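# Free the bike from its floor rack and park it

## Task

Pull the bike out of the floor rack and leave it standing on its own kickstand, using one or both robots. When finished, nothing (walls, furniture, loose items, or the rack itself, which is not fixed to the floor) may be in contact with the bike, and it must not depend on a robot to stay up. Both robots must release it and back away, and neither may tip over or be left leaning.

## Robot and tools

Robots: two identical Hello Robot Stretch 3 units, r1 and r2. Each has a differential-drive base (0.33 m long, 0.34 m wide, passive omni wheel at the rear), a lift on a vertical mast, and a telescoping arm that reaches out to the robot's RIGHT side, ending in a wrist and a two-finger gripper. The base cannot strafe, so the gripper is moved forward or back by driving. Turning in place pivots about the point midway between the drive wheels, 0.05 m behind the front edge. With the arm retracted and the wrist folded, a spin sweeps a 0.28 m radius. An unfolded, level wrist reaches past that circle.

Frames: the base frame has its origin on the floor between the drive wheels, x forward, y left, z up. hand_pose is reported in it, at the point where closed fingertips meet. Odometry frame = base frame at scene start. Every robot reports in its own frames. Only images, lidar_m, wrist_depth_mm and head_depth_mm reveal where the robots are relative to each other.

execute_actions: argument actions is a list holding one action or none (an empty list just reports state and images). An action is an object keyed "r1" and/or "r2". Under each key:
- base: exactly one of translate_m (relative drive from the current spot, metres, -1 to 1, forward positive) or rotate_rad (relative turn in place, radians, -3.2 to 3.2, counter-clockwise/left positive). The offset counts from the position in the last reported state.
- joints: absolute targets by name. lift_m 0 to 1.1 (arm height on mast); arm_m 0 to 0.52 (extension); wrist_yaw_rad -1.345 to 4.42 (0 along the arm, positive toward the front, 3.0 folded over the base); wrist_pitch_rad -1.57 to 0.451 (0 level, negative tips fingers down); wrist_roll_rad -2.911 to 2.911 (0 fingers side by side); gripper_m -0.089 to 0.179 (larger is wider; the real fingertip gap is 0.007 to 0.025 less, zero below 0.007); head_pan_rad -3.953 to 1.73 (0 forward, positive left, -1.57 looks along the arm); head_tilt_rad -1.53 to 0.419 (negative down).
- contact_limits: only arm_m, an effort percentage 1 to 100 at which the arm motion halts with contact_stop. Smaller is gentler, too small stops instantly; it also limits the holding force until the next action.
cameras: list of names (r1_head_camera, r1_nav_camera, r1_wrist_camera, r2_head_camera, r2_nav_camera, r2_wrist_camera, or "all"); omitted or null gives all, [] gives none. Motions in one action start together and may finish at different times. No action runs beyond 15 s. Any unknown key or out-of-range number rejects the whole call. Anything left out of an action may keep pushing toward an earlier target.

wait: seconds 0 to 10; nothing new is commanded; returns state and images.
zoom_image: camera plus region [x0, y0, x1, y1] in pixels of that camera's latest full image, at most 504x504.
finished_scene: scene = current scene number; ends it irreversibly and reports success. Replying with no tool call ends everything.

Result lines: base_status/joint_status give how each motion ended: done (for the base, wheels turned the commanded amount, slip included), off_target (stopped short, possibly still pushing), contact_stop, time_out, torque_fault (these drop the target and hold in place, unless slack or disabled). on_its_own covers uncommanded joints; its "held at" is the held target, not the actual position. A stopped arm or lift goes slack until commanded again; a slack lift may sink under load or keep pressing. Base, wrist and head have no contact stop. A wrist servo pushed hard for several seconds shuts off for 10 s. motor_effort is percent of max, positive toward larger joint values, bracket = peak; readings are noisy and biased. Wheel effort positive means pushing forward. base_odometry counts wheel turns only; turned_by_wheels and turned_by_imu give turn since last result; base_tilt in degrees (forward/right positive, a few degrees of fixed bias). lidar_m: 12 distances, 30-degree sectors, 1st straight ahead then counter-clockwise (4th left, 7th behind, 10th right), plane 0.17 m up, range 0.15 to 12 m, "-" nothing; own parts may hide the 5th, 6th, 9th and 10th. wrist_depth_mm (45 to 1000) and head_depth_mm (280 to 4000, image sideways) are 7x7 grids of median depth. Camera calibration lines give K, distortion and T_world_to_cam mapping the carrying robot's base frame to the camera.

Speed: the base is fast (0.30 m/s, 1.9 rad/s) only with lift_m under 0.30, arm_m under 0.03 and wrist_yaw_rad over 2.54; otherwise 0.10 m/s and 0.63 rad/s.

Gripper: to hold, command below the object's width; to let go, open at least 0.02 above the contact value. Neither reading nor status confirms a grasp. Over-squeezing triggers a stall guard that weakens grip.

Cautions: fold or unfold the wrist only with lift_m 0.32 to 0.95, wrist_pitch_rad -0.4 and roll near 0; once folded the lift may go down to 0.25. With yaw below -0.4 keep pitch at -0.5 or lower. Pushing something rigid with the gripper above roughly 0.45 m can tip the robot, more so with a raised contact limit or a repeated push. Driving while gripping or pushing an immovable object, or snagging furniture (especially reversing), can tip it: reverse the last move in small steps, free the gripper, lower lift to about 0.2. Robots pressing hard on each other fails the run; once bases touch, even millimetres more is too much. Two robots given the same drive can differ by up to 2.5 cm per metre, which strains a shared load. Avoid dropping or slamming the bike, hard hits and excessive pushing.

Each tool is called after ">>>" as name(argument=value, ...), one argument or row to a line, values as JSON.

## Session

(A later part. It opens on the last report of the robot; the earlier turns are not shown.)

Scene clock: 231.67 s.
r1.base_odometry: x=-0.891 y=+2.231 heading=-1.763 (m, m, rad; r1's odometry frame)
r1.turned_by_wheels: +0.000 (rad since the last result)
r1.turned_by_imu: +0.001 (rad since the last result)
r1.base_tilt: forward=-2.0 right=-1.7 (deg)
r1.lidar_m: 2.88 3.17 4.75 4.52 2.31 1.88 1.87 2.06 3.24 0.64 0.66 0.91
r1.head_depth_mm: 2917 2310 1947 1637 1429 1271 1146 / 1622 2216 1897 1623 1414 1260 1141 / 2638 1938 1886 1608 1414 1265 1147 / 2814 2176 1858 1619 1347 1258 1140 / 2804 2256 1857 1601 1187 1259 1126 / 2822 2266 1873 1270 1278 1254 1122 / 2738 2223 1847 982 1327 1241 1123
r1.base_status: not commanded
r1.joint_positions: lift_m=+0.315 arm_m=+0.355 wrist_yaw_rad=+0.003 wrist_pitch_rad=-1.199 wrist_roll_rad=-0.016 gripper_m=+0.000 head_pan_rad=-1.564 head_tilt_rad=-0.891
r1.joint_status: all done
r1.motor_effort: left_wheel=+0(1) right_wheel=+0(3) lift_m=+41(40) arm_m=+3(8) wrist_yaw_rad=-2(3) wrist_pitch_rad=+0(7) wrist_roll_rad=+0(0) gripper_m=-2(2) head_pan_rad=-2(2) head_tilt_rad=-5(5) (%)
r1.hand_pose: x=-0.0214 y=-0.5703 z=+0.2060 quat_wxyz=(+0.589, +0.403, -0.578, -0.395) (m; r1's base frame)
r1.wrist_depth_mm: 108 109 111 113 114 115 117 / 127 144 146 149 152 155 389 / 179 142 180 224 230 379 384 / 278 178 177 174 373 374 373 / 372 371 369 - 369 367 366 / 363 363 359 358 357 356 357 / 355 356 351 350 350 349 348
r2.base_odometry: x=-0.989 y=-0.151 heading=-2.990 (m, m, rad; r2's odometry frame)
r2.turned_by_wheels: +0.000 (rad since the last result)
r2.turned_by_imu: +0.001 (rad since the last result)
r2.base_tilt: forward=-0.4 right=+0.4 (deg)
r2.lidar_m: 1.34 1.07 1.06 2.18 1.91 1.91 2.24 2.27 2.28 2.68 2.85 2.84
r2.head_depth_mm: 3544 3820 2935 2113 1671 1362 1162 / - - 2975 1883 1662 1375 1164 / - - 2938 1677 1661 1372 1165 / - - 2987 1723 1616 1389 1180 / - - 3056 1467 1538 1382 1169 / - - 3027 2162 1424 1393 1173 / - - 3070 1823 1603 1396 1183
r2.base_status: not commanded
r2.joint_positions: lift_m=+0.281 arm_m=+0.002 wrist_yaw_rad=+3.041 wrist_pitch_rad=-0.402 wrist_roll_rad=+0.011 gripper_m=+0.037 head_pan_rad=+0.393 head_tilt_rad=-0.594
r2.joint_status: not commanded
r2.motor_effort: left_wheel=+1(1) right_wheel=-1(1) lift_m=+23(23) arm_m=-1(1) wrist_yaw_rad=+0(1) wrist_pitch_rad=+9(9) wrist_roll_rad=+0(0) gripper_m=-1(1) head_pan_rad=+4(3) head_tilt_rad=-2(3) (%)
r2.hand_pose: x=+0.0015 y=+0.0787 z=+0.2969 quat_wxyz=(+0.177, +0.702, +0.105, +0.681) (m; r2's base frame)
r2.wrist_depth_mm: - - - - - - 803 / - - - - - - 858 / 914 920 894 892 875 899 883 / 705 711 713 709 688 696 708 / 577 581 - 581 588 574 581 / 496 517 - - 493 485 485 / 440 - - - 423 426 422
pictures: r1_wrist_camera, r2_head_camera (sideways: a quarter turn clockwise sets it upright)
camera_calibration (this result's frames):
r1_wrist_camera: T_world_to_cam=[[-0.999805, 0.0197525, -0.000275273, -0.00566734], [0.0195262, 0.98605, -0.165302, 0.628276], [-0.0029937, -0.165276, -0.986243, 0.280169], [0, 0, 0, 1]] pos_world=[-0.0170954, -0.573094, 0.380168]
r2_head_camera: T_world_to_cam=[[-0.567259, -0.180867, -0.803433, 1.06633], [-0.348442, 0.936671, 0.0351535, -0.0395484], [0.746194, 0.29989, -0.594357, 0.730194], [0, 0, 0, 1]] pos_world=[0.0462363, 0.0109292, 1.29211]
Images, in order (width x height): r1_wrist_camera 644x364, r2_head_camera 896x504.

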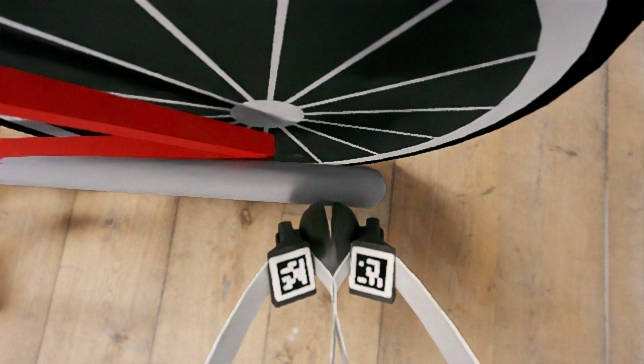

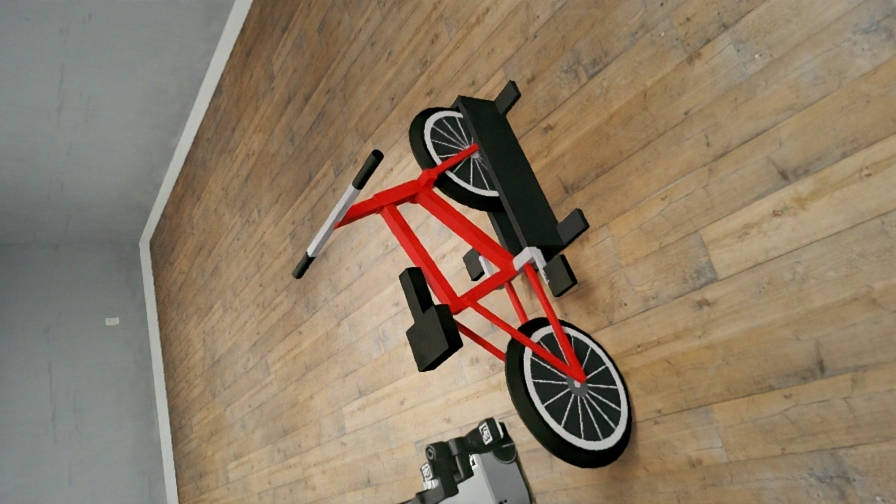

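>>> execute_actions(
  actions=[
    {"r1":{"joints":{"lift_m":0.37}}},
  ],
  cameras=[],
)

>>> execute_actions(
  actions=[
    {"r1":{"base":{"translate_m":-0.015},"joints":{"wrist_pitch_rad":-1.0,"arm_m":0.34}}},
  ],
  cameras=[],
)

>>> execute_actions(
  actions=[
    {"r1":{"joints":{"lift_m":0.32}}},
  ],
  cameras=["r1_wrist_camera"],
)

>>> execute_actions(
  actions=[
    {"r1":{"joints":{"wrist_pitch_rad":-1.15}}},
  ],
  cameras=["r1_wrist_camera"],
)

Scene clock: 247.47 s.
r1.base_odometry: x=-0.891 y=+2.231 heading=-1.763 (m, m, rad; r1's odometry frame)
r1.turned_by_wheels: +0.000 (rad since the last result)
r1.turned_by_imu: +0.001 (rad since the last result)
r1.base_tilt: forward=-2.0 right=-1.8 (deg)
r1.lidar_m: 2.88 3.19 4.73 4.52 2.29 1.88 1.87 2.07 3.24 0.64 0.66 0.91
r1.head_depth_mm: 2918 2316 1914 1633 1444 1274 1141 / 1644 2209 1908 1642 1431 1257 1136 / 2658 1941 1888 1614 1430 1266 1143 / 2877 2189 1896 1619 1349 1268 1144 / 2765 2243 1866 1616 1181 1255 1128 / 2824 2213 1862 1267 1283 1253 1130 / 2768 2206 1856 975 1326 1245 1124
r1.base_status: not commanded
r1.joint_positions: lift_m=+0.370 arm_m=+0.355 wrist_yaw_rad=+0.003 wrist_pitch_rad=-1.200 wrist_roll_rad=-0.016 gripper_m=+0.000 head_pan_rad=-1.564 head_tilt_rad=-0.891
r1.joint_status: all done
r1.motor_effort: left_wheel=+0(0) right_wheel=+0(0) lift_m=+43(46) arm_m=+3(2) wrist_yaw_rad=-3(2) wrist_pitch_rad=+0(0) wrist_roll_rad=+0(0) gripper_m=-2(2) head_pan_rad=-2(3) head_tilt_rad=-5(5) (%)
r1.hand_pose: x=-0.0214 y=-0.5701 z=+0.2609 quat_wxyz=(+0.589, +0.403, -0.578, -0.395) (m; r1's base frame)
r1.wrist_depth_mm: 111 111 112 114 116 119 460 / 144 147 149 152 155 158 449 / 151 180 203 227 235 431 437 / 236 234 230 233 427 425 427 / 426 425 426 - 423 421 418 / 409 417 409 411 416 410 408 / 410 404 402 401 403 400 404
r2.base_odometry: x=-0.989 y=-0.151 heading=-2.990 (m, m, rad; r2's odometry frame)
r2.turned_by_wheels: +0.000 (rad since the last result)
r2.turned_by_imu: +0.001 (rad since the last result)
r2.base_tilt: forward=-0.3 right=+0.5 (deg)
r2.lidar_m: 1.34 1.07 1.06 2.19 1.91 1.91 2.24 2.27 2.27 2.66 2.86 2.83
r2.head_depth_mm: 3602 3804 2961 2136 1650 1370 1167 / - - 2943 1873 1673 1367 1159 / - - 2981 1672 1666 1375 1164 / - - 3017 1716 1634 1378 1177 / - - 3012 1467 1552 1382 1174 / - - 3060 2171 1424 1398 1181 / - - 3056 1786 1605 1399 1176
r2.base_status: not commanded
r2.joint_positions: lift_m=+0.281 arm_m=+0.002 wrist_yaw_rad=+3.041 wrist_pitch_rad=-0.402 wrist_roll_rad=+0.011 gripper_m=+0.037 head_pan_rad=+0.393 head_tilt_rad=-0.594
r2.joint_status: not commanded
r2.motor_effort: left_wheel=+0(1) right_wheel=-2(1) lift_m=+23(23) arm_m=-1(1) wrist_yaw_rad=+0(1) wrist_pitch_rad=+9(9) wrist_roll_rad=+0(0) gripper_m=-1(1) head_pan_rad=+3(4) head_tilt_rad=-2(2) (%)
r2.hand_pose: x=+0.0015 y=+0.0787 z=+0.2969 quat_wxyz=(+0.177, +0.702, +0.105, +0.681) (m; r2's base frame)
r2.wrist_depth_mm: - - - - - - 798 / - - - - - - 868 / 888 918 892 877 884 890 872 / 713 703 708 716 709 688 696 / 587 581 - 575 594 575 578 / 491 510 - - 493 488 485 / 441 - - - 430 431 424
pictures: none
No camera images: the call's "cameras" was empty. Leave "cameras" out to get every camera's image.

Scene clock: 248.97 s.
r1.base_odometry: x=-0.888 y=+2.246 heading=-1.763 (m, m, rad; r1's odometry frame)
r1.turned_by_wheels: +0.000 (rad since the last result)
r1.turned_by_imu: +0.000 (rad since the last result)
r1.base_tilt: forward=-1.9 right=-1.9 (deg)
r1.lidar_m: 2.91 3.21 4.76 4.48 2.29 1.87 1.86 2.05 3.20 0.64 0.66 0.91
r1.head_depth_mm: 2907 2285 1915 1653 1453 1269 1137 / 1669 2222 1908 1630 1426 1265 1141 / 2867 1891 1893 1628 1429 1275 1142 / 2786 2169 1868 1611 1345 1258 1135 / 2806 2250 1876 1607 1177 1253 1126 / 2836 2228 1857 1311 1204 1251 1127 / 2780 2219 1846 957 1323 1239 1121
r1.base_status: done
r1.joint_positions: lift_m=+0.370 arm_m=+0.340 wrist_yaw_rad=+0.003 wrist_pitch_rad=-1.015 wrist_roll_rad=-0.016 gripper_m=+0.000 head_pan_rad=-1.564 head_tilt_rad=-0.891
r1.joint_status: all done
r1.motor_effort: left_wheel=-1(6) right_wheel=+1(4) lift_m=+43(43) arm_m=-2(2) wrist_yaw_rad=-2(3) wrist_pitch_rad=+6(5) wrist_roll_rad=+1(0) gripper_m=-2(2) head_pan_rad=-2(3) head_tilt_rad=-5(4) (%)
r1.hand_pose: x=-0.0213 y=-0.6001 z=+0.2781 quat_wxyz=(+0.624, +0.347, -0.612, -0.340) (m; r1's base frame)
r1.wrist_depth_mm: 103 102 102 105 113 554 550 / 113 114 115 117 124 147 516 / 146 147 149 152 154 179 484 / 169 193 215 218 226 454 459 / 248 242 239 - 433 437 434 / 423 422 415 413 418 418 408 / 408 401 403 398 398 393 396
r2.base_odometry: x=-0.989 y=-0.151 heading=-2.990 (m, m, rad; r2's odometry frame)
r2.turned_by_wheels: +0.000 (rad since the last result)
r2.turned_by_imu: +0.000 (rad since the last result)
r2.base_tilt: forward=-0.3 right=+0.5 (deg)
r2.lidar_m: 1.34 1.07 1.06 2.18 1.91 1.91 2.24 2.27 2.28 2.67 2.85 2.84
r2.head_depth_mm: 3505 3776 2934 2127 1670 1357 1154 / - - 2947 1878 1672 1377 1154 / - - 2970 1682 1676 1372 1167 / - - 2986 1727 1628 1385 1165 / - - 3045 1461 1545 1389 1180 / - - 3008 2184 1416 1388 1180 / - - 3044 1809 1610 1388 1184
r2.base_status: not commanded
r2.joint_positions: lift_m=+0.281 arm_m=+0.002 wrist_yaw_rad=+3.041 wrist_pitch_rad=-0.402 wrist_roll_rad=+0.011 gripper_m=+0.037 head_pan_rad=+0.393 head_tilt_rad=-0.594
r2.joint_status: not commanded
r2.motor_effort: left_wheel=+1(1) right_wheel=-1(1) lift_m=+23(23) arm_m=-1(0) wrist_yaw_rad=+1(0) wrist_pitch_rad=+9(9) wrist_roll_rad=+0(0) gripper_m=-2(0) head_pan_rad=+3(4) head_tilt_rad=-3(3) (%)
r2.hand_pose: x=+0.0015 y=+0.0787 z=+0.2969 quat_wxyz=(+0.177, +0.702, +0.105, +0.681) (m; r2's base frame)
r2.wrist_depth_mm: - - - - - - 802 / - - - - - - 864 / 905 907 897 898 884 887 876 / 708 709 719 699 715 697 693 / 587 580 - 571 583 583 567 / 503 510 - - 493 486 487 / 442 - - - 429 424 423
pictures: none
No camera images: the call's "cameras" was empty. Leave "cameras" out to get every camera's image.

Scene clock: 250.27 s.
r1.base_odometry: x=-0.888 y=+2.246 heading=-1.763 (m, m, rad; r1's odometry frame)
r1.turned_by_wheels: +0.000 (rad since the last result)
r1.turned_by_imu: +0.000 (rad since the last result)
r1.base_tilt: forward=-1.9 right=-1.8 (deg)
r1.lidar_m: 2.90 3.21 4.75 4.47 2.29 1.87 1.86 2.04 3.20 0.64 0.67 0.91
r1.head_depth_mm: 2900 2298 1932 1645 1424 1270 1141 / 1653 2240 1908 1629 1429 1268 1137 / 2881 1911 1897 1622 1425 1274 - / 2814 2191 1885 1608 - 1265 1144 / 2733 2254 1873 1602 1184 1252 1129 / 2809 2236 1869 1316 1200 1248 1122 / 2735 2203 1859 958 1328 1248 1115
r1.base_status: not commanded
r1.joint_positions: lift_m=+0.320 arm_m=+0.340 wrist_yaw_rad=+0.003 wrist_pitch_rad=-1.014 wrist_roll_rad=-0.016 gripper_m=+0.000 head_pan_rad=-1.564 head_tilt_rad=-0.891
r1.joint_status: all done
r1.motor_effort: left_wheel=+0(1) right_wheel=+0(0) lift_m=+27(38) arm_m=-2(3) wrist_yaw_rad=-2(3) wrist_pitch_rad=+5(6) wrist_roll_rad=+0(0) gripper_m=-2(2) head_pan_rad=-3(3) head_tilt_rad=-5(5) (%)
r1.hand_pose: x=-0.0213 y=-0.6003 z=+0.2288 quat_wxyz=(+0.624, +0.347, -0.612, -0.340) (m; r1's base frame)
r1.wrist_depth_mm: 90 91 92 93 94 95 123 / 110 112 113 114 115 118 453 / 144 145 147 150 152 155 437 / 141 165 195 215 222 398 405 / 197 197 192 - 391 386 385 / 381 376 377 367 368 371 367 / 363 363 355 355 353 349 350
r2.base_odometry: x=-0.989 y=-0.151 heading=-2.990 (m, m, rad; r2's odometry frame)
r2.turned_by_wheels: +0.000 (rad since the last result)
r2.turned_by_imu: +0.000 (rad since the last result)
r2.base_tilt: forward=-0.3 right=+0.5 (deg)
r2.lidar_m: 1.34 1.07 1.06 2.18 1.90 1.91 2.24 2.27 2.28 2.67 2.85 2.84
r2.head_depth_mm: 3546 3811 2878 2128 1676 1363 1154 / - - 2923 1880 1676 1369 1166 / - - 2962 1687 1680 1373 1165 / - - 2973 1709 1633 1372 1170 / - - 3030 1462 1543 1378 1173 / - - 3036 2174 1422 1392 1181 / - - 3161 1800 1606 1388 1177
r2.base_status: not commanded
r2.joint_positions: lift_m=+0.281 arm_m=+0.002 wrist_yaw_rad=+3.041 wrist_pitch_rad=-0.402 wrist_roll_rad=+0.011 gripper_m=+0.037 head_pan_rad=+0.393 head_tilt_rad=-0.594
r2.joint_status: not commanded
r2.motor_effort: left_wheel=+1(1) right_wheel=-1(2) lift_m=+23(23) arm_m=-1(1) wrist_yaw_rad=+0(0) wrist_pitch_rad=+9(9) wrist_roll_rad=+0(0) gripper_m=-1(1) head_pan_rad=+4(3) head_tilt_rad=-3(3) (%)
r2.hand_pose: x=+0.0015 y=+0.0787 z=+0.2969 quat_wxyz=(+0.177, +0.702, +0.105, +0.681) (m; r2's base frame)
r2.wrist_depth_mm: - - - - - - 795 / - - - - - - 864 / 931 926 899 894 905 885 888 / 714 699 725 706 695 693 691 / 587 579 - 587 591 574 575 / 495 511 - - 491 488 486 / 442 - - - 433 428 425
pictures: r1_wrist_camera
camera_calibration (this result's frames):
r1_wrist_camera: T_world_to_cam=[[-0.999806, 0.0191636, -0.00444805, -0.00431972], [0.0195239, 0.938732, -0.344094, 0.674135], [-0.00241856, -0.344114, -0.938925, 0.179449], [0, 0, 0, 1]] pos_world=[-0.0170466, -0.570999, 0.400436]
Images, in order (width x height): r1_wrist_camera 644x364.

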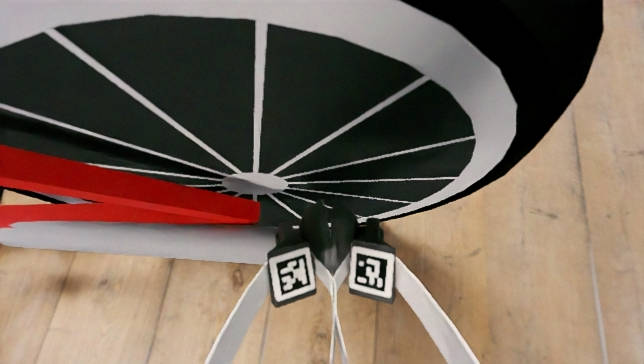

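Scene clock: 251.10 s.
r1.base_odometry: x=-0.888 y=+2.246 heading=-1.763 (m, m, rad; r1's odometry frame)
r1.turned_by_wheels: +0.000 (rad since the last result)
r1.turned_by_imu: +0.000 (rad since the last result)
r1.base_tilt: forward=-1.9 right=-1.9 (deg)
r1.lidar_m: 2.90 3.20 4.75 4.46 2.27 1.87 1.86 2.06 3.23 0.64 0.66 0.91
r1.head_depth_mm: 2907 2343 1907 1642 1422 1262 1142 / 1657 2222 1910 1632 1427 1279 1139 / 2816 1912 1861 1624 1423 1268 - / 2794 2203 1910 1622 - 1262 1137 / 2785 2234 1870 1601 1179 1265 1128 / 2798 2238 1854 1306 1201 1245 1122 / 2753 2207 1847 958 1317 1243 1129
r1.base_status: not commanded
r1.joint_positions: lift_m=+0.320 arm_m=+0.340 wrist_yaw_rad=+0.003 wrist_pitch_rad=-1.150 wrist_roll_rad=-0.016 gripper_m=+0.000 head_pan_rad=-1.564 head_tilt_rad=-0.891
r1.joint_status: all done
r1.motor_effort: left_wheel=+0(0) right_wheel=+0(0) lift_m=+27(27) arm_m=-2(2) wrist_yaw_rad=-3(3) wrist_pitch_rad=+0(4) wrist_roll_rad=+0(0) gripper_m=-2(2) head_pan_rad=-3(2) head_tilt_rad=-5(5) (%)
r1.hand_pose: x=-0.0214 y=-0.5680 z=+0.2153 quat_wxyz=(+0.599, +0.389, -0.588, -0.381) (m; r1's base frame)
r1.wrist_depth_mm: 117 118 119 120 122 124 420 / 142 152 155 157 159 163 414 / 192 158 189 225 229 393 404 / 191 190 187 188 384 390 383 / 378 382 380 - 377 373 372 / 368 371 365 363 366 361 363 / 356 358 357 351 355 353 349
r2.base_odometry: x=-0.989 y=-0.151 heading=-2.990 (m, m, rad; r2's odometry frame)
r2.turned_by_wheels: +0.000 (rad since the last result)
r2.turned_by_imu: +0.000 (rad since the last result)
r2.base_tilt: forward=-0.3 right=+0.4 (deg)
r2.lidar_m: 1.34 1.07 1.07 2.18 1.91 1.91 2.24 2.27 2.28 2.66 2.86 2.84
r2.head_depth_mm: 3515 3739 2953 2130 1652 1363 1159 / - - 2925 1880 1669 1370 1162 / - - 2947 1680 1667 1379 1170 / - - 3030 1717 1625 1375 1171 / - - 3039 1463 1544 1380 1171 / - - 3070 2183 1428 1382 1182 / - - 3102 1795 1598 1388 1177
r2.base_status: not commanded
r2.joint_positions: lift_m=+0.281 arm_m=+0.002 wrist_yaw_rad=+3.041 wrist_pitch_rad=-0.402 wrist_roll_rad=+0.011 gripper_m=+0.037 head_pan_rad=+0.393 head_tilt_rad=-0.594
r2.joint_status: not commanded
r2.motor_effort: left_wheel=+1(1) right_wheel=-1(1) lift_m=+24(23) arm_m=-1(1) wrist_yaw_rad=+1(1) wrist_pitch_rad=+9(9) wrist_roll_rad=+0(0) gripper_m=-1(1) head_pan_rad=+4(4) head_tilt_rad=-3(2) (%)
r2.hand_pose: x=+0.0015 y=+0.0787 z=+0.2969 quat_wxyz=(+0.177, +0.702, +0.105, +0.681) (m; r2's base frame)
r2.wrist_depth_mm: - - - - - - 799 / - - - - - - 846 / 910 886 891 888 901 865 872 / 708 709 719 700 694 703 695 / 582 580 - 580 586 574 571 / 499 509 - - 493 488 493 / 444 - - - 427 424 424
pictures: r1_wrist_camera
camera_calibration (this result's frames):
r1_wrist_camera: T_world_to_cam=[[-0.999806, 0.0196723, -0.00138815, -0.00547742], [0.0195154, 0.976773, -0.213384, 0.632597], [-0.00284185, -0.21337, -0.976967, 0.260349], [0, 0, 0, 1]] pos_world=[-0.0170819, -0.562245, 0.389331]
Images, in order (width x height): r1_wrist_camera 644x364.

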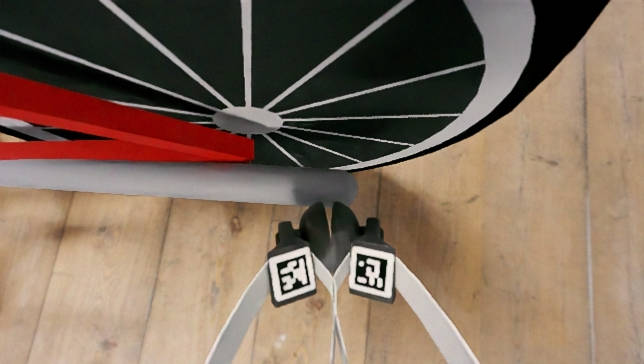

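>>> execute_actions(
  actions=[
    {"r1":{"joints":{"arm_m":0.2,"lift_m":0.3,"wrist_pitch_rad":-0.6}}},
  ],
  cameras=[],
)

>>> execute_actions(
  actions=[
    {"r1":{"joints":{"arm_m":0.27,"lift_m":0.265}}},
  ],
  cameras=["r1_wrist_camera"],
)

>>> execute_actions(
  actions=[
    {"r1":{"joints":{"arm_m":0.315,"wrist_pitch_rad":-0.95}}},
  ],
  cameras=["r1_wrist_camera","r2_head_camera"],
)

Scene clock: 288.10 s.
r1.base_odometry: x=-0.888 y=+2.246 heading=-1.763 (m, m, rad; r1's odometry frame)
r1.turned_by_wheels: +0.000 (rad since the last result)
r1.turned_by_imu: +0.001 (rad since the last result)
r1.base_tilt: forward=-1.9 right=-1.9 (deg)
r1.lidar_m: 2.90 3.19 4.74 4.47 2.28 1.87 1.85 2.04 3.21 0.64 0.66 0.91
r1.head_depth_mm: 2936 2285 1909 1639 1431 1265 1139 / 1654 2229 1908 1636 1424 1262 1138 / 2643 1903 1894 1626 1398 1267 1154 / 2824 2180 1888 1610 1200 1219 1141 / 2775 2236 1871 1608 1179 1254 1131 / 2781 2216 1854 1504 1201 1246 1121 / 2784 2185 1839 957 1335 1246 1116
r1.base_status: not commanded
r1.joint_positions: lift_m=+0.310 arm_m=+0.200 wrist_yaw_rad=+0.000 wrist_pitch_rad=-0.622 wrist_roll_rad=-0.016 gripper_m=+0.000 head_pan_rad=-1.564 head_tilt_rad=-0.891
r1.joint_status: lift_m contact_stop (moved -0.011 of -0.020); the others done
r1.on_its_own: lift_m is slack since a contact_stop, until your next command for it (your +0.300 is given up)
r1.motor_effort: left_wheel=+0(5) right_wheel=+0(7) lift_m=+35(38) arm_m=-2(7) wrist_yaw_rad=+1(2) wrist_pitch_rad=+8(87) wrist_roll_rad=+0(0) gripper_m=-2(3) head_pan_rad=-2(2) head_tilt_rad=-4(5) (%)
r1.hand_pose: x=-0.0216 y=-0.5396 z=+0.2797 quat_wxyz=(+0.679, +0.218, -0.667, -0.215) (m; r1's base frame)
r1.wrist_depth_mm: - 192 189 191 204 951 914 / 212 211 215 214 223 750 752 / 304 228 245 245 249 643 624 / 568 286 270 290 295 541 539 / 461 277 277 - 461 478 471 / 446 448 437 418 425 428 416 / 398 398 395 390 389 384 375
r2.base_odometry: x=-0.989 y=-0.151 heading=-2.990 (m, m, rad; r2's odometry frame)
r2.turned_by_wheels: +0.000 (rad since the last result)
r2.turned_by_imu: +0.001 (rad since the last result)
r2.base_tilt: forward=-0.4 right=+0.5 (deg)
r2.lidar_m: 1.34 1.06 1.06 2.18 1.90 1.91 2.24 2.27 2.28 2.67 2.86 2.84
r2.head_depth_mm: 3593 3702 2924 2125 1649 1365 1165 / - - 2962 1898 1669 1375 1168 / - - 2980 1682 1679 1376 1166 / - - 2963 1724 1619 1381 1168 / - - 3042 1478 1535 1390 1170 / - - 3033 2208 1422 1391 1182 / - - 3059 1847 1599 1391 1179
r2.base_status: not commanded
r2.joint_positions: lift_m=+0.281 arm_m=+0.002 wrist_yaw_rad=+3.041 wrist_pitch_rad=-0.402 wrist_roll_rad=+0.011 gripper_m=+0.037 head_pan_rad=+0.393 head_tilt_rad=-0.594
r2.joint_status: not commanded
r2.motor_effort: left_wheel=+1(0) right_wheel=-2(1) lift_m=+23(23) arm_m=-1(1) wrist_yaw_rad=+0(0) wrist_pitch_rad=+9(9) wrist_roll_rad=+0(0) gripper_m=-1(1) head_pan_rad=+4(3) head_tilt_rad=-4(2) (%)
r2.hand_pose: x=+0.0015 y=+0.0787 z=+0.2969 quat_wxyz=(+0.177, +0.702, +0.105, +0.681) (m; r2's base frame)
r2.wrist_depth_mm: - - - - - - 810 / - - - - - - 851 / 912 913 922 916 869 871 874 / 716 725 728 704 705 712 685 / 596 578 - 577 584 573 566 / 497 503 - - 488 490 491 / 444 - - - 426 426 421
pictures: none
No camera images: the call's "cameras" was empty. Leave "cameras" out to get every camera's image.

not run: a stop came earlier in this reply.

not run: a stop came earlier in this reply.

>>> execute_actions(
  actions=[
    {"r1":{"joints":{"lift_m":0.3}}},
  ],
  cameras=["r1_wrist_camera","r2_head_camera","r1_head_camera"],
)

Scene clock: 292.57 s.
r1.base_odometry: x=-0.888 y=+2.246 heading=-1.763 (m, m, rad; r1's odometry frame)
r1.turned_by_wheels: +0.000 (rad since the last result)
r1.turned_by_imu: +0.001 (rad since the last result)
r1.base_tilt: forward=-2.0 right=-1.9 (deg)
r1.lidar_m: 2.90 3.22 4.75 4.46 2.28 1.87 1.86 2.04 3.22 0.64 0.66 0.91
r1.head_depth_mm: 2894 2307 1909 1642 1426 1271 1146 / 1645 2222 1910 1637 1424 1269 1132 / 2651 1917 1900 1616 1403 1264 1151 / 2840 2168 1884 1607 1201 1209 1139 / 2850 2247 1872 1620 1175 1260 1125 / 2831 2251 1843 1506 1197 1257 1123 / 2770 2229 1852 961 1330 1243 1113
r1.base_status: not commanded
r1.joint_positions: lift_m=+0.300 arm_m=+0.200 wrist_yaw_rad=+0.000 wrist_pitch_rad=-0.621 wrist_roll_rad=-0.016 gripper_m=+0.000 head_pan_rad=-1.564 head_tilt_rad=-0.891
r1.joint_status: all done
r1.motor_effort: left_wheel=-1(0) right_wheel=+0(0) lift_m=+27(31) arm_m=-2(2) wrist_yaw_rad=+0(1) wrist_pitch_rad=+8(9) wrist_roll_rad=+0(0) gripper_m=-2(1) head_pan_rad=-2(3) head_tilt_rad=-5(5) (%)
r1.hand_pose: x=-0.0216 y=-0.5397 z=+0.2703 quat_wxyz=(+0.679, +0.218, -0.668, -0.215) (m; r1's base frame)
r1.wrist_depth_mm: 955 188 189 189 199 932 914 / 201 211 213 214 217 744 736 / 296 230 245 248 247 591 618 / 544 277 269 290 291 534 530 / 470 363 262 - 457 465 461 / 441 440 435 408 420 416 414 / 393 389 387 385 374 378 373
r2.base_odometry: x=-0.989 y=-0.151 heading=-2.990 (m, m, rad; r2's odometry frame)
r2.turned_by_wheels: +0.000 (rad since the last result)
r2.turned_by_imu: +0.001 (rad since the last result)
r2.base_tilt: forward=-0.3 right=+0.5 (deg)
r2.lidar_m: 1.34 1.07 1.06 2.18 1.91 1.91 2.24 2.28 2.28 2.67 2.86 2.85
r2.head_depth_mm: 3501 3723 2919 2123 1664 1360 1163 / - - 2917 1871 1666 1369 1160 / - - 2980 1688 1669 1383 1178 / - - 2994 1716 1628 1385 1167 / - - 3001 1484 1560 1373 1172 / - - 3032 2174 1421 1400 1177 / - - 3002 1857 1600 1397 1179
r2.base_status: not commanded
r2.joint_positions: lift_m=+0.281 arm_m=+0.002 wrist_yaw_rad=+3.041 wrist_pitch_rad=-0.402 wrist_roll_rad=+0.011 gripper_m=+0.037 head_pan_rad=+0.393 head_tilt_rad=-0.594
r2.joint_status: not commanded
r2.motor_effort: left_wheel=+1(1) right_wheel=-1(1) lift_m=+23(23) arm_m=-1(1) wrist_yaw_rad=+0(0) wrist_pitch_rad=+9(9) wrist_roll_rad=+0(0) gripper_m=+0(1) head_pan_rad=+4(4) head_tilt_rad=-2(2) (%)
r2.hand_pose: x=+0.0015 y=+0.0787 z=+0.2969 quat_wxyz=(+0.177, +0.702, +0.105, +0.681) (m; r2's base frame)
r2.wrist_depth_mm: - - - - - - 797 / - - - - - - 863 / 910 893 895 874 885 891 876 / 714 707 717 697 702 687 691 / 594 591 - 587 585 578 573 / 496 511 - - 494 490 490 / 444 - - - 428 425 424
pictures: r1_head_camera (sideways: a quarter turn clockwise sets it upright), r1_wrist_camera, r2_head_camera (sideways: a quarter turn clockwise sets it upright)
camera_calibration (this result's frames):
r1_head_camera: T_world_to_cam=[[-0.0178012, 0.783844, -0.620702, 0.828512], [0.999131, -0.00944921, -0.040587, 0.0498027], [-0.037679, -0.620885, -0.782995, 0.978675], [0, 0, 0, 1]] pos_world=[0.00186456, -0.0413089, 1.28258]
r1_wrist_camera: T_world_to_cam=[[-0.999748, 0.0186037, -0.0125331, -0.00373411], [0.0221757, 0.735543, -0.677115, 0.611944], [-0.0033782, -0.677222, -0.735771, 0.004634], [0, 0, 0, 1]] pos_world=[-0.0172878, -0.446904, 0.417719]
r2_head_camera: T_world_to_cam=[[-0.567259, -0.180867, -0.803433, 1.06633], [-0.348442, 0.936671, 0.0351535, -0.0395484], [0.746194, 0.29989, -0.594357, 0.730194], [0, 0, 0, 1]] pos_world=[0.0462363, 0.0109292, 1.29211]
Images, in order (width x height): r1_head_camera 896x504, r1_wrist_camera 644x364, r2_head_camera 896x504.

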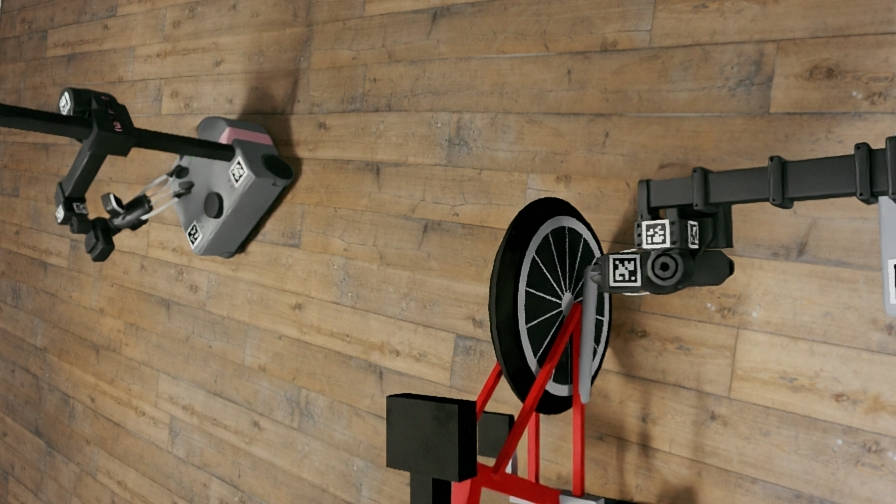

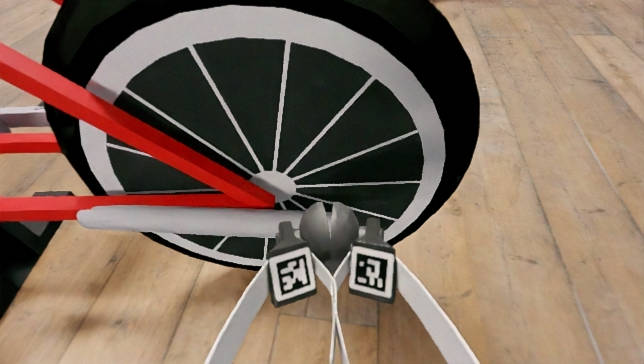

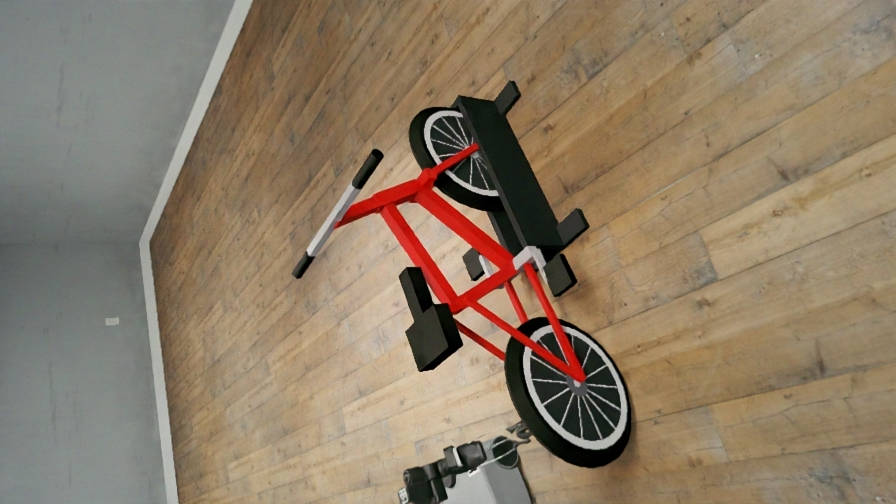

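>>> execute_actions(
  actions=[
    {"r1":{"joints":{"arm_m":0.27,"lift_m":0.285}}},
  ],
  cameras=["r1_wrist_camera"],
)

>>> execute_actions(
  actions=[
    {"r1":{"joints":{"arm_m":0.315,"wrist_pitch_rad":-0.95}}},
  ],
  cameras=["r1_wrist_camera","r2_head_camera"],
)

Scene clock: 300.77 s.
r1.base_odometry: x=-0.888 y=+2.246 heading=-1.763 (m, m, rad; r1's odometry frame)
r1.turned_by_wheels: +0.000 (rad since the last result)
r1.turned_by_imu: +0.001 (rad since the last result)
r1.base_tilt: forward=-2.0 right=-1.9 (deg)
r1.lidar_m: 2.90 3.19 4.74 4.46 2.29 1.86 1.86 2.05 3.22 0.64 0.66 0.91
r1.head_depth_mm: 2930 2295 1915 1645 1434 1271 1151 / 1655 2225 1909 1633 1422 1281 1143 / 2644 1899 1891 1632 1416 1257 1148 / 2807 2180 1863 1613 1150 1239 1141 / 2827 2230 1873 1609 1186 1256 1127 / 2801 2230 1867 1516 1190 1247 1121 / 2728 2225 1835 958 1324 1247 1124
r1.base_status: not commanded
r1.joint_positions: lift_m=+0.285 arm_m=+0.270 wrist_yaw_rad=+0.000 wrist_pitch_rad=-0.621 wrist_roll_rad=-0.016 gripper_m=+0.000 head_pan_rad=-1.564 head_tilt_rad=-0.891
r1.joint_status: all done
r1.motor_effort: left_wheel=-1(0) right_wheel=+0(0) lift_m=+27(27) arm_m=+2(2) wrist_yaw_rad=+1(1) wrist_pitch_rad=+9(8) wrist_roll_rad=+0(0) gripper_m=-2(2) head_pan_rad=-3(2) head_tilt_rad=-5(5) (%)
r1.hand_pose: x=-0.0216 y=-0.6091 z=+0.2554 quat_wxyz=(+0.679, +0.218, -0.668, -0.215) (m; r1's base frame)
r1.wrist_depth_mm: 122 122 123 123 130 872 882 / 137 137 138 139 140 162 705 / 157 157 158 159 161 173 599 / 159 180 187 189 190 206 512 / 223 185 210 - 230 431 446 / 214 207 203 196 361 397 397 / 382 378 364 360 367 364 358
r2.base_odometry: x=-0.989 y=-0.151 heading=-2.990 (m, m, rad; r2's odometry frame)
r2.turned_by_wheels: +0.000 (rad since the last result)
r2.turned_by_imu: +0.001 (rad since the last result)
r2.base_tilt: forward=-0.4 right=+0.4 (deg)
r2.lidar_m: 1.34 1.07 1.06 2.18 1.91 1.91 2.24 2.28 2.28 2.67 2.86 2.84
r2.head_depth_mm: 3611 3759 2960 2099 1674 1356 1171 / - - 2967 1874 1660 1375 1171 / - - 2966 1688 1669 1373 1167 / - - 2979 1710 1625 1372 1173 / - - 2984 1485 1540 1389 1175 / - - 3093 2172 1425 1391 1173 / - - 3071 1840 1600 1395 1179
r2.base_status: not commanded
r2.joint_positions: lift_m=+0.281 arm_m=+0.002 wrist_yaw_rad=+3.041 wrist_pitch_rad=-0.402 wrist_roll_rad=+0.011 gripper_m=+0.037 head_pan_rad=+0.393 head_tilt_rad=-0.594
r2.joint_status: not commanded
r2.motor_effort: left_wheel=+1(1) right_wheel=-1(2) lift_m=+23(23) arm_m=-1(1) wrist_yaw_rad=+0(1) wrist_pitch_rad=+9(9) wrist_roll_rad=+0(0) gripper_m=+0(1) head_pan_rad=+4(4) head_tilt_rad=-2(2) (%)
r2.hand_pose: x=+0.0015 y=+0.0787 z=+0.2969 quat_wxyz=(+0.177, +0.702, +0.105, +0.681) (m; r2's base frame)
r2.wrist_depth_mm: - - - - - - 810 / - - - - - - 872 / 912 899 890 899 899 887 876 / 704 714 725 714 704 687 701 / 583 585 - 579 598 579 577 / 498 513 - - 489 497 486 / 441 - - - 427 424 429
pictures: r1_wrist_camera
camera_calibration (this result's frames):
r1_wrist_camera: T_world_to_cam=[[-0.999748, 0.0186003, -0.0125377, -0.00263129], [0.0221755, 0.735373, -0.677299, 0.652808], [-0.0033781, -0.677407, -0.735601, -0.0535213], [0, 0, 0, 1]] pos_world=[-0.0172878, -0.516264, 0.402743]
Images, in order (width x height): r1_wrist_camera 644x364.

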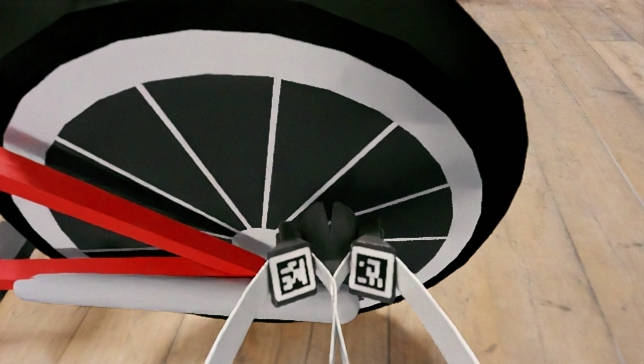

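Scene clock: 302.20 s.
r1.base_odometry: x=-0.888 y=+2.246 heading=-1.763 (m, m, rad; r1's odometry frame)
r1.turned_by_wheels: +0.000 (rad since the last result)
r1.turned_by_imu: +0.000 (rad since the last result)
r1.base_tilt: forward=-1.9 right=-1.8 (deg)
r1.lidar_m: 2.90 3.20 4.74 4.50 2.29 1.87 1.86 2.05 3.21 0.64 0.66 0.91
r1.head_depth_mm: 2932 2330 1922 1639 1438 1272 1148 / 1650 2229 1896 1634 1427 1266 1137 / 2650 1912 1895 1634 1437 1256 1148 / 2814 2185 1894 1615 1143 1251 1146 / 2789 2252 1870 1604 1181 1255 1129 / 2814 2219 1866 1505 1203 1251 1124 / 2796 2230 1851 957 1340 1241 1123
r1.base_status: not commanded
r1.joint_positions: lift_m=+0.285 arm_m=+0.314 wrist_yaw_rad=+0.000 wrist_pitch_rad=-1.029 wrist_roll_rad=-0.016 gripper_m=+0.000 head_pan_rad=-1.564 head_tilt_rad=-0.891
r1.joint_status: wrist_pitch_rad off_target (ended at -1.029, target -0.950); the others done
r1.motor_effort: left_wheel=-1(1) right_wheel=+1(0) lift_m=+26(27) arm_m=+6(7) wrist_yaw_rad=+1(1) wrist_pitch_rad=+31(32) wrist_roll_rad=+0(1) gripper_m=+0(1) head_pan_rad=-3(3) head_tilt_rad=-5(5) (%)
r1.hand_pose: x=-0.0216 y=-0.5706 z=+0.1920 quat_wxyz=(+0.621, +0.351, -0.610, -0.346) (m; r1's base frame)
r1.wrist_depth_mm: 125 126 128 129 130 132 431 / 128 148 158 160 163 165 410 / 177 155 184 211 215 385 391 / 272 169 168 165 371 371 367 / 362 361 358 - 349 356 351 / 346 344 343 335 338 336 333 / 325 330 327 322 323 320 319
r2.base_odometry: x=-0.989 y=-0.151 heading=-2.990 (m, m, rad; r2's odometry frame)
r2.turned_by_wheels: +0.000 (rad since the last result)
r2.turned_by_imu: +0.000 (rad since the last result)
r2.base_tilt: forward=-0.4 right=+0.5 (deg)
r2.lidar_m: 1.34 1.07 1.06 2.17 1.91 1.91 2.24 2.28 2.28 2.66 2.86 2.84
r2.head_depth_mm: 3518 3752 2921 2112 1680 1364 1154 / - - 2968 1887 1659 1373 1159 / - - 2983 1687 1684 1374 1159 / - - 3008 1716 1626 1368 1173 / - - 3009 1479 1540 1388 1177 / - - 3009 2173 1418 1388 1179 / - - 3064 1829 1597 1402 1184
r2.base_status: not commanded
r2.joint_positions: lift_m=+0.281 arm_m=+0.002 wrist_yaw_rad=+3.041 wrist_pitch_rad=-0.402 wrist_roll_rad=+0.011 gripper_m=+0.037 head_pan_rad=+0.393 head_tilt_rad=-0.594
r2.joint_status: not commanded
r2.motor_effort: left_wheel=+1(1) right_wheel=-1(2) lift_m=+23(23) arm_m=+0(1) wrist_yaw_rad=+0(0) wrist_pitch_rad=+9(9) wrist_roll_rad=+0(0) gripper_m=-1(1) head_pan_rad=+3(4) head_tilt_rad=-2(2) (%)
r2.hand_pose: x=+0.0015 y=+0.0787 z=+0.2969 quat_wxyz=(+0.177, +0.702, +0.105, +0.681) (m; r2's base frame)
r2.wrist_depth_mm: - - - - - - 799 / - - - - - - 859 / 880 909 901 887 896 882 870 / 707 719 733 703 699 695 692 / 587 587 - 576 585 570 561 / 493 507 - - 491 497 489 / 443 - - - 425 426 424
pictures: r1_wrist_camera, r2_head_camera (sideways: a quarter turn clockwise sets it upright)
camera_calibration (this result's frames):
r1_wrist_camera: T_world_to_cam=[[-0.999743, 0.0223146, -0.00410824, -0.00367273], [0.0224216, 0.943856, -0.329595, 0.633811], [-0.00347719, -0.329602, -0.944113, 0.164437], [0, 0, 0, 1]] pos_world=[-0.0173111, -0.543945, 0.364133]
r2_head_camera: T_world_to_cam=[[-0.567259, -0.180867, -0.803433, 1.06633], [-0.348442, 0.936671, 0.0351535, -0.0395484], [0.746194, 0.29989, -0.594357, 0.730194], [0, 0, 0, 1]] pos_world=[0.0462363, 0.0109292, 1.29211]
Images, in order (width x height): r1_wrist_camera 644x364, r2_head_camera 896x504.

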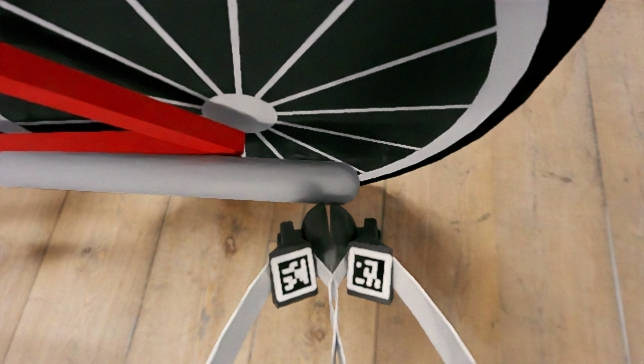

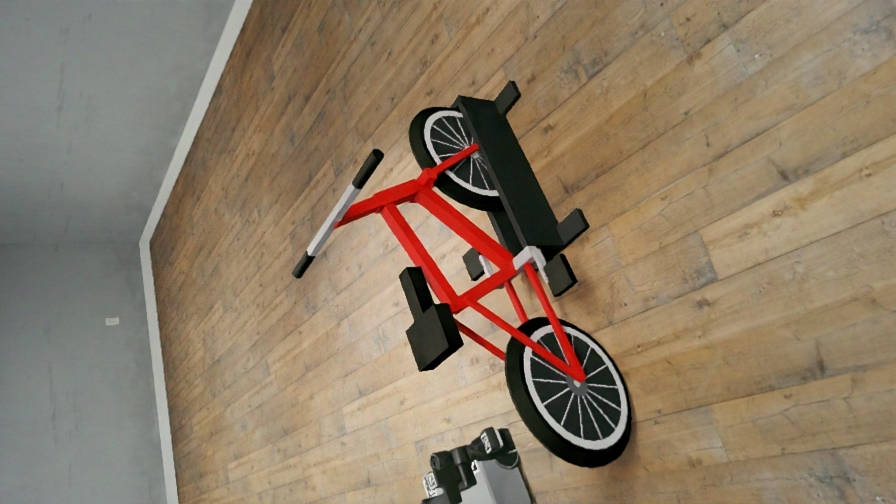

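>>> execute_actions(
  actions=[
    {"r1":{"joints":{"arm_m":0.1,"wrist_pitch_rad":-1.0}}},
  ],
  cameras=[],
)

>>> execute_actions(
  actions=[
    {"r1":{"base":{"translate_m":0.015},"joints":{"wrist_pitch_rad":-0.3,"wrist_roll_rad":1.57,"gripper_m":0.09,"lift_m":0.145}}},
  ],
  cameras=[],
)

>>> execute_actions(
  actions=[
    {"r1":{"joints":{"arm_m":0.17}}},
  ],
  cameras=["r1_wrist_camera","r2_head_camera","r1_head_camera"],
)

Scene clock: 319.73 s.
r1.base_odometry: x=-0.888 y=+2.246 heading=-1.763 (m, m, rad; r1's odometry frame)
r1.turned_by_wheels: +0.000 (rad since the last result)
r1.turned_by_imu: +0.001 (rad since the last result)
r1.base_tilt: forward=-1.9 right=-1.9 (deg)
r1.lidar_m: 2.90 3.18 4.74 4.46 2.28 1.87 1.86 2.05 3.20 0.64 0.66 0.92
r1.head_depth_mm: 2854 2276 1931 1648 1435 1268 1140 / 1665 2209 1904 1643 1430 1265 1142 / 2632 1919 1889 1622 1400 1285 1134 / 2816 2183 1873 1615 1241 1291 1119 / 2842 2248 1876 1609 1185 1252 1130 / 2768 2235 1857 1509 1195 1258 1123 / 2764 2221 1863 953 1330 1242 1115
r1.base_status: not commanded
r1.joint_positions: lift_m=+0.285 arm_m=+0.100 wrist_yaw_rad=+0.000 wrist_pitch_rad=-1.014 wrist_roll_rad=-0.016 gripper_m=+0.000 head_pan_rad=-1.564 head_tilt_rad=-0.891
r1.joint_status: all done
r1.motor_effort: left_wheel=-1(1) right_wheel=-1(1) lift_m=+27(27) arm_m=-2(8) wrist_yaw_rad=+0(0) wrist_pitch_rad=+5(31) wrist_roll_rad=+0(0) gripper_m=-3(2) head_pan_rad=-2(2) head_tilt_rad=-5(4) (%)
r1.hand_pose: x=-0.0216 y=-0.3603 z=+0.1938 quat_wxyz=(+0.623, +0.346, -0.613, -0.341) (m; r1's base frame)
r1.wrist_depth_mm: 466 465 387 386 453 454 453 / 435 430 427 431 431 420 417 / 412 408 403 402 404 396 392 / 387 385 379 385 381 376 372 / 367 362 361 - 360 356 356 / 346 345 342 335 335 337 338 / 330 325 326 322 322 324 319
r2.base_odometry: x=-0.989 y=-0.151 heading=-2.990 (m, m, rad; r2's odometry frame)
r2.turned_by_wheels: +0.000 (rad since the last result)
r2.turned_by_imu: +0.001 (rad since the last result)
r2.base_tilt: forward=-0.4 right=+0.5 (deg)
r2.lidar_m: 1.34 1.07 1.06 2.18 1.91 1.90 2.24 2.27 2.28 2.67 2.86 2.83
r2.head_depth_mm: 3573 3776 2964 2110 1665 1370 1159 / - - 2945 1864 1666 1371 1162 / - - 2955 1673 1664 1372 1171 / - - 2975 1726 1630 1381 1175 / - - 3008 1476 1541 1375 1170 / - - 3060 2174 1422 1392 1179 / - - 3057 1819 1610 1394 1181
r2.base_status: not commanded
r2.joint_positions: lift_m=+0.281 arm_m=+0.002 wrist_yaw_rad=+3.041 wrist_pitch_rad=-0.402 wrist_roll_rad=+0.011 gripper_m=+0.037 head_pan_rad=+0.393 head_tilt_rad=-0.594
r2.joint_status: not commanded
r2.motor_effort: left_wheel=+0(1) right_wheel=-2(1) lift_m=+23(23) arm_m=+0(0) wrist_yaw_rad=+0(0) wrist_pitch_rad=+9(9) wrist_roll_rad=+0(0) gripper_m=-1(1) head_pan_rad=+4(4) head_tilt_rad=-2(3) (%)
r2.hand_pose: x=+0.0015 y=+0.0787 z=+0.2969 quat_wxyz=(+0.177, +0.702, +0.105, +0.681) (m; r2's base frame)
r2.wrist_depth_mm: - - - - - - 806 / - - - - - - 867 / 916 897 895 890 883 885 877 / 720 720 715 696 686 691 696 / 588 581 - 577 589 573 569 / 492 508 - - 492 486 490 / 442 - - - 426 428 424
pictures: none
No camera images: the call's "cameras" was empty. Leave "cameras" out to get every camera's image.

Scene clock: 321.83 s.
r1.base_odometry: x=-0.891 y=+2.231 heading=-1.763 (m, m, rad; r1's odometry frame)
r1.turned_by_wheels: +0.000 (rad since the last result)
r1.turned_by_imu: +0.000 (rad since the last result)
r1.base_tilt: forward=-2.0 right=-1.9 (deg)
r1.lidar_m: 2.89 3.19 4.72 4.52 2.31 1.88 1.87 2.07 3.25 0.64 0.66 0.91
r1.head_depth_mm: 2928 2304 1913 1644 1418 1269 1139 / 1650 2198 1897 1631 1424 1275 1140 / 2651 1932 1888 1623 1398 1258 1146 / 2792 2176 1883 1610 1232 1274 1103 / 2780 2247 1878 1602 1187 1263 1130 / 2786 2229 1876 1267 1284 1249 1118 / 2744 2221 1850 961 1331 1239 1118
r1.base_status: done
r1.joint_positions: lift_m=+0.145 arm_m=+0.100 wrist_yaw_rad=+0.000 wrist_pitch_rad=-0.324 wrist_roll_rad=+1.567 gripper_m=+0.090 head_pan_rad=-1.564 head_tilt_rad=-0.891
r1.joint_status: all done
r1.motor_effort: left_wheel=-1(7) right_wheel=+0(5) lift_m=+27(27) arm_m=-2(2) wrist_yaw_rad=-1(1) wrist_pitch_rad=+9(9) wrist_roll_rad=+2(3) gripper_m=+1(81) head_pan_rad=-2(2) head_tilt_rad=-4(5) (%)
r1.hand_pose: x=-0.0214 y=-0.4804 z=+0.1793 quat_wxyz=(+0.002, +0.000, -0.987, -0.162) (m; r1's base frame)
r1.wrist_depth_mm: - - 297 550 349 248 191 / - 271 289 310 357 253 194 / - 270 295 321 351 261 197 / 272 279 296 332 358 265 201 / 281 287 290 347 370 269 205 / - 294 329 358 414 256 208 / - 309 330 378 433 301 211
r2.base_odometry: x=-0.989 y=-0.151 heading=-2.990 (m, m, rad; r2's odometry frame)
r2.turned_by_wheels: +0.000 (rad since the last result)
r2.turned_by_imu: +0.000 (rad since the last result)
r2.base_tilt: forward=-0.3 right=+0.5 (deg)
r2.lidar_m: 1.34 1.07 1.06 2.18 1.91 1.91 2.24 2.27 2.27 2.67 2.85 2.84
r2.head_depth_mm: 3522 3800 2949 2120 1666 1367 1166 / - - 2930 1877 1673 1370 1163 / - - 2964 1682 1679 1371 1173 / - - 2986 1724 1622 1381 1173 / - - 3001 1476 1543 1388 1175 / - - 3042 2189 1433 1387 1183 / - - 3059 1877 1597 1395 1178
r2.base_status: not commanded
r2.joint_positions: lift_m=+0.281 arm_m=+0.002 wrist_yaw_rad=+3.041 wrist_pitch_rad=-0.402 wrist_roll_rad=+0.011 gripper_m=+0.037 head_pan_rad=+0.393 head_tilt_rad=-0.594
r2.joint_status: not commanded
r2.motor_effort: left_wheel=+0(1) right_wheel=-1(1) lift_m=+23(23) arm_m=-1(1) wrist_yaw_rad=+0(1) wrist_pitch_rad=+9(9) wrist_roll_rad=+0(0) gripper_m=-1(1) head_pan_rad=+3(4) head_tilt_rad=-2(3) (%)
r2.hand_pose: x=+0.0015 y=+0.0787 z=+0.2969 quat_wxyz=(+0.177, +0.702, +0.105, +0.681) (m; r2's base frame)
r2.wrist_depth_mm: - - - - - - 803 / - - - - - - 835 / 906 910 895 890 878 874 863 / 710 697 719 708 691 693 696 / 584 579 - 581 583 573 575 / 500 509 - - 489 487 485 / 443 - - - 430 431 423
pictures: none
No camera images: the call's "cameras" was empty. Leave "cameras" out to get every camera's image.

Scene clock: 323.53 s.
r1.base_odometry: x=-0.891 y=+2.231 heading=-1.763 (m, m, rad; r1's odometry frame)
r1.turned_by_wheels: +0.000 (rad since the last result)
r1.turned_by_imu: +0.000 (rad since the last result)
r1.base_tilt: forward=-1.9 right=-1.9 (deg)
r1.lidar_m: 2.89 3.19 4.75 4.52 2.30 1.88 1.87 2.06 3.23 0.64 0.66 0.91
r1.head_depth_mm: 2903 2279 1915 1630 1432 1272 1139 / 1649 2225 1900 1619 1432 1268 1134 / 2653 1933 1878 1619 1388 1285 1157 / 2836 2194 1885 1615 1234 1298 1132 / 2769 2253 1875 1602 1183 1256 1131 / 2776 2221 1861 1274 1279 1244 1119 / 2764 2209 1841 955 1335 1245 1116
r1.base_status: not commanded
r1.joint_positions: lift_m=+0.145 arm_m=+0.170 wrist_yaw_rad=+0.000 wrist_pitch_rad=-0.324 wrist_roll_rad=+1.567 gripper_m=+0.090 head_pan_rad=-1.564 head_tilt_rad=-0.891
r1.joint_status: all done
r1.motor_effort: left_wheel=-1(1) right_wheel=+0(0) lift_m=+27(27) arm_m=+3(7) wrist_yaw_rad=+1(1) wrist_pitch_rad=+9(10) wrist_roll_rad=+1(2) gripper_m=+0(1) head_pan_rad=-2(2) head_tilt_rad=-5(4) (%)
r1.hand_pose: x=-0.0214 y=-0.5498 z=+0.1794 quat_wxyz=(+0.002, +0.000, -0.987, -0.162) (m; r1's base frame)
r1.wrist_depth_mm: - 211 219 243 350 246 190 / 208 205 222 243 303 252 194 / 200 211 229 253 280 258 198 / 204 216 234 259 288 265 201 / 208 222 235 271 291 270 205 / 215 229 229 279 305 257 209 / 224 231 260 292 364 303 212
r2.base_odometry: x=-0.989 y=-0.151 heading=-2.990 (m, m, rad; r2's odometry frame)
r2.turned_by_wheels: +0.000 (rad since the last result)
r2.turned_by_imu: +0.000 (rad since the last result)
r2.base_tilt: forward=-0.4 right=+0.4 (deg)
r2.lidar_m: 1.34 1.07 1.06 2.18 1.90 1.91 2.24 2.27 2.28 2.67 2.86 2.83
r2.head_depth_mm: 3599 3718 2949 2118 1671 1366 1162 / - - 2963 1881 1670 1366 1167 / - - 2992 1668 1674 1382 1168 / - - 3013 1722 1629 1373 1178 / - - 3022 1478 1554 1388 1175 / - - 3016 2188 1424 1392 1180 / - - 3067 1910 1599 1394 1184
r2.base_status: not commanded
r2.joint_positions: lift_m=+0.281 arm_m=+0.002 wrist_yaw_rad=+3.041 wrist_pitch_rad=-0.402 wrist_roll_rad=+0.011 gripper_m=+0.037 head_pan_rad=+0.393 head_tilt_rad=-0.594
r2.joint_status: not commanded
r2.motor_effort: left_wheel=+1(0) right_wheel=-2(1) lift_m=+23(23) arm_m=-1(1) wrist_yaw_rad=+0(0) wrist_pitch_rad=+9(9) wrist_roll_rad=+0(0) gripper_m=-1(0) head_pan_rad=+3(4) head_tilt_rad=-2(2) (%)
r2.hand_pose: x=+0.0015 y=+0.0787 z=+0.2969 quat_wxyz=(+0.177, +0.702, +0.105, +0.681) (m; r2's base frame)
r2.wrist_depth_mm: - - - - - - 807 / - - - - - - 840 / 901 901 892 879 893 878 885 / 714 702 731 705 690 694 686 / 586 583 - 584 586 580 575 / 501 510 - - 491 490 485 / 445 - - - 430 423 421
pictures: r1_head_camera (sideways: a quarter turn clockwise sets it upright), r1_wrist_camera, r2_head_camera (sideways: a quarter turn clockwise sets it upright)
camera_calibration (this result's frames):
r1_head_camera: T_world_to_cam=[[-0.0178012, 0.783844, -0.620702, 0.828512], [0.999131, -0.00944921, -0.040587, 0.0498027], [-0.037679, -0.620885, -0.782995, 0.978675], [0, 0, 0, 1]] pos_world=[0.00186456, -0.0413089, 1.28258]
r1_wrist_camera: T_world_to_cam=[[0.0330334, 0.325698, -0.944897, 0.353665], [0.978554, 0.181792, 0.0968721, 0.135025], [0.203325, -0.927832, -0.312708, -0.278398], [0, 0, 0, 1]] pos_world=[-0.0872071, -0.398041, 0.234039]
r2_head_camera: T_world_to_cam=[[-0.567259, -0.180867, -0.803433, 1.06633], [-0.348442, 0.936671, 0.0351535, -0.0395484], [0.746194, 0.299891, -0.594357, 0.730194], [0, 0, 0, 1]] pos_world=[0.0462363, 0.0109292, 1.29211]
Images, in order (width x height): r1_head_camera 896x504, r1_wrist_camera 644x364, r2_head_camera 896x504.

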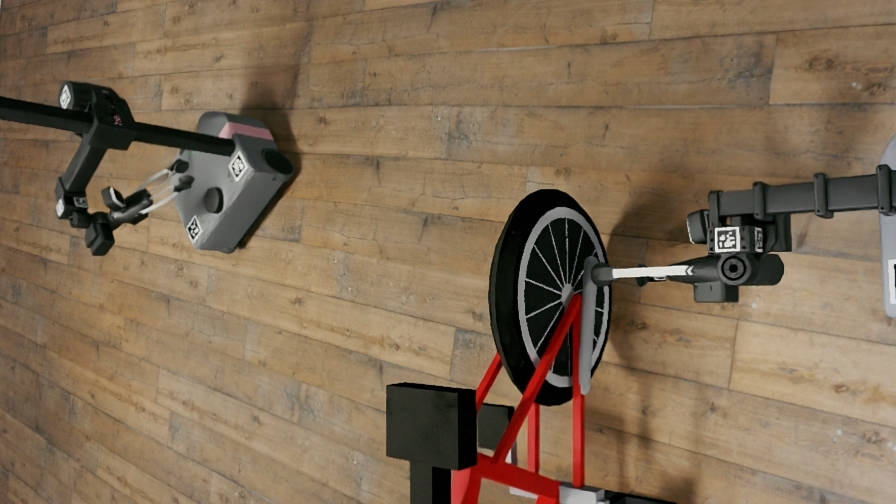

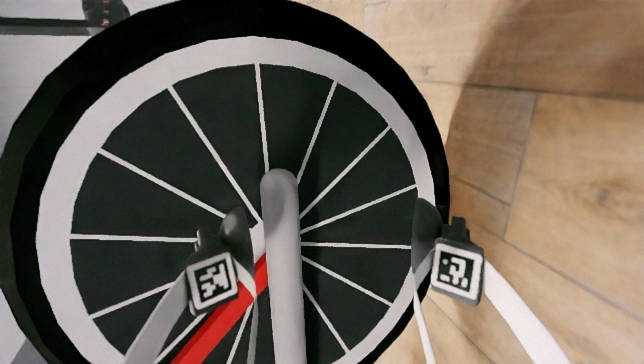

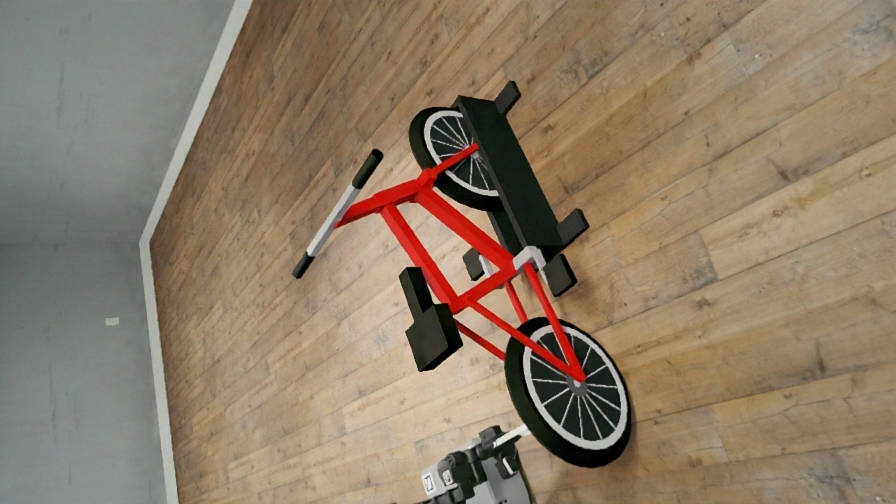

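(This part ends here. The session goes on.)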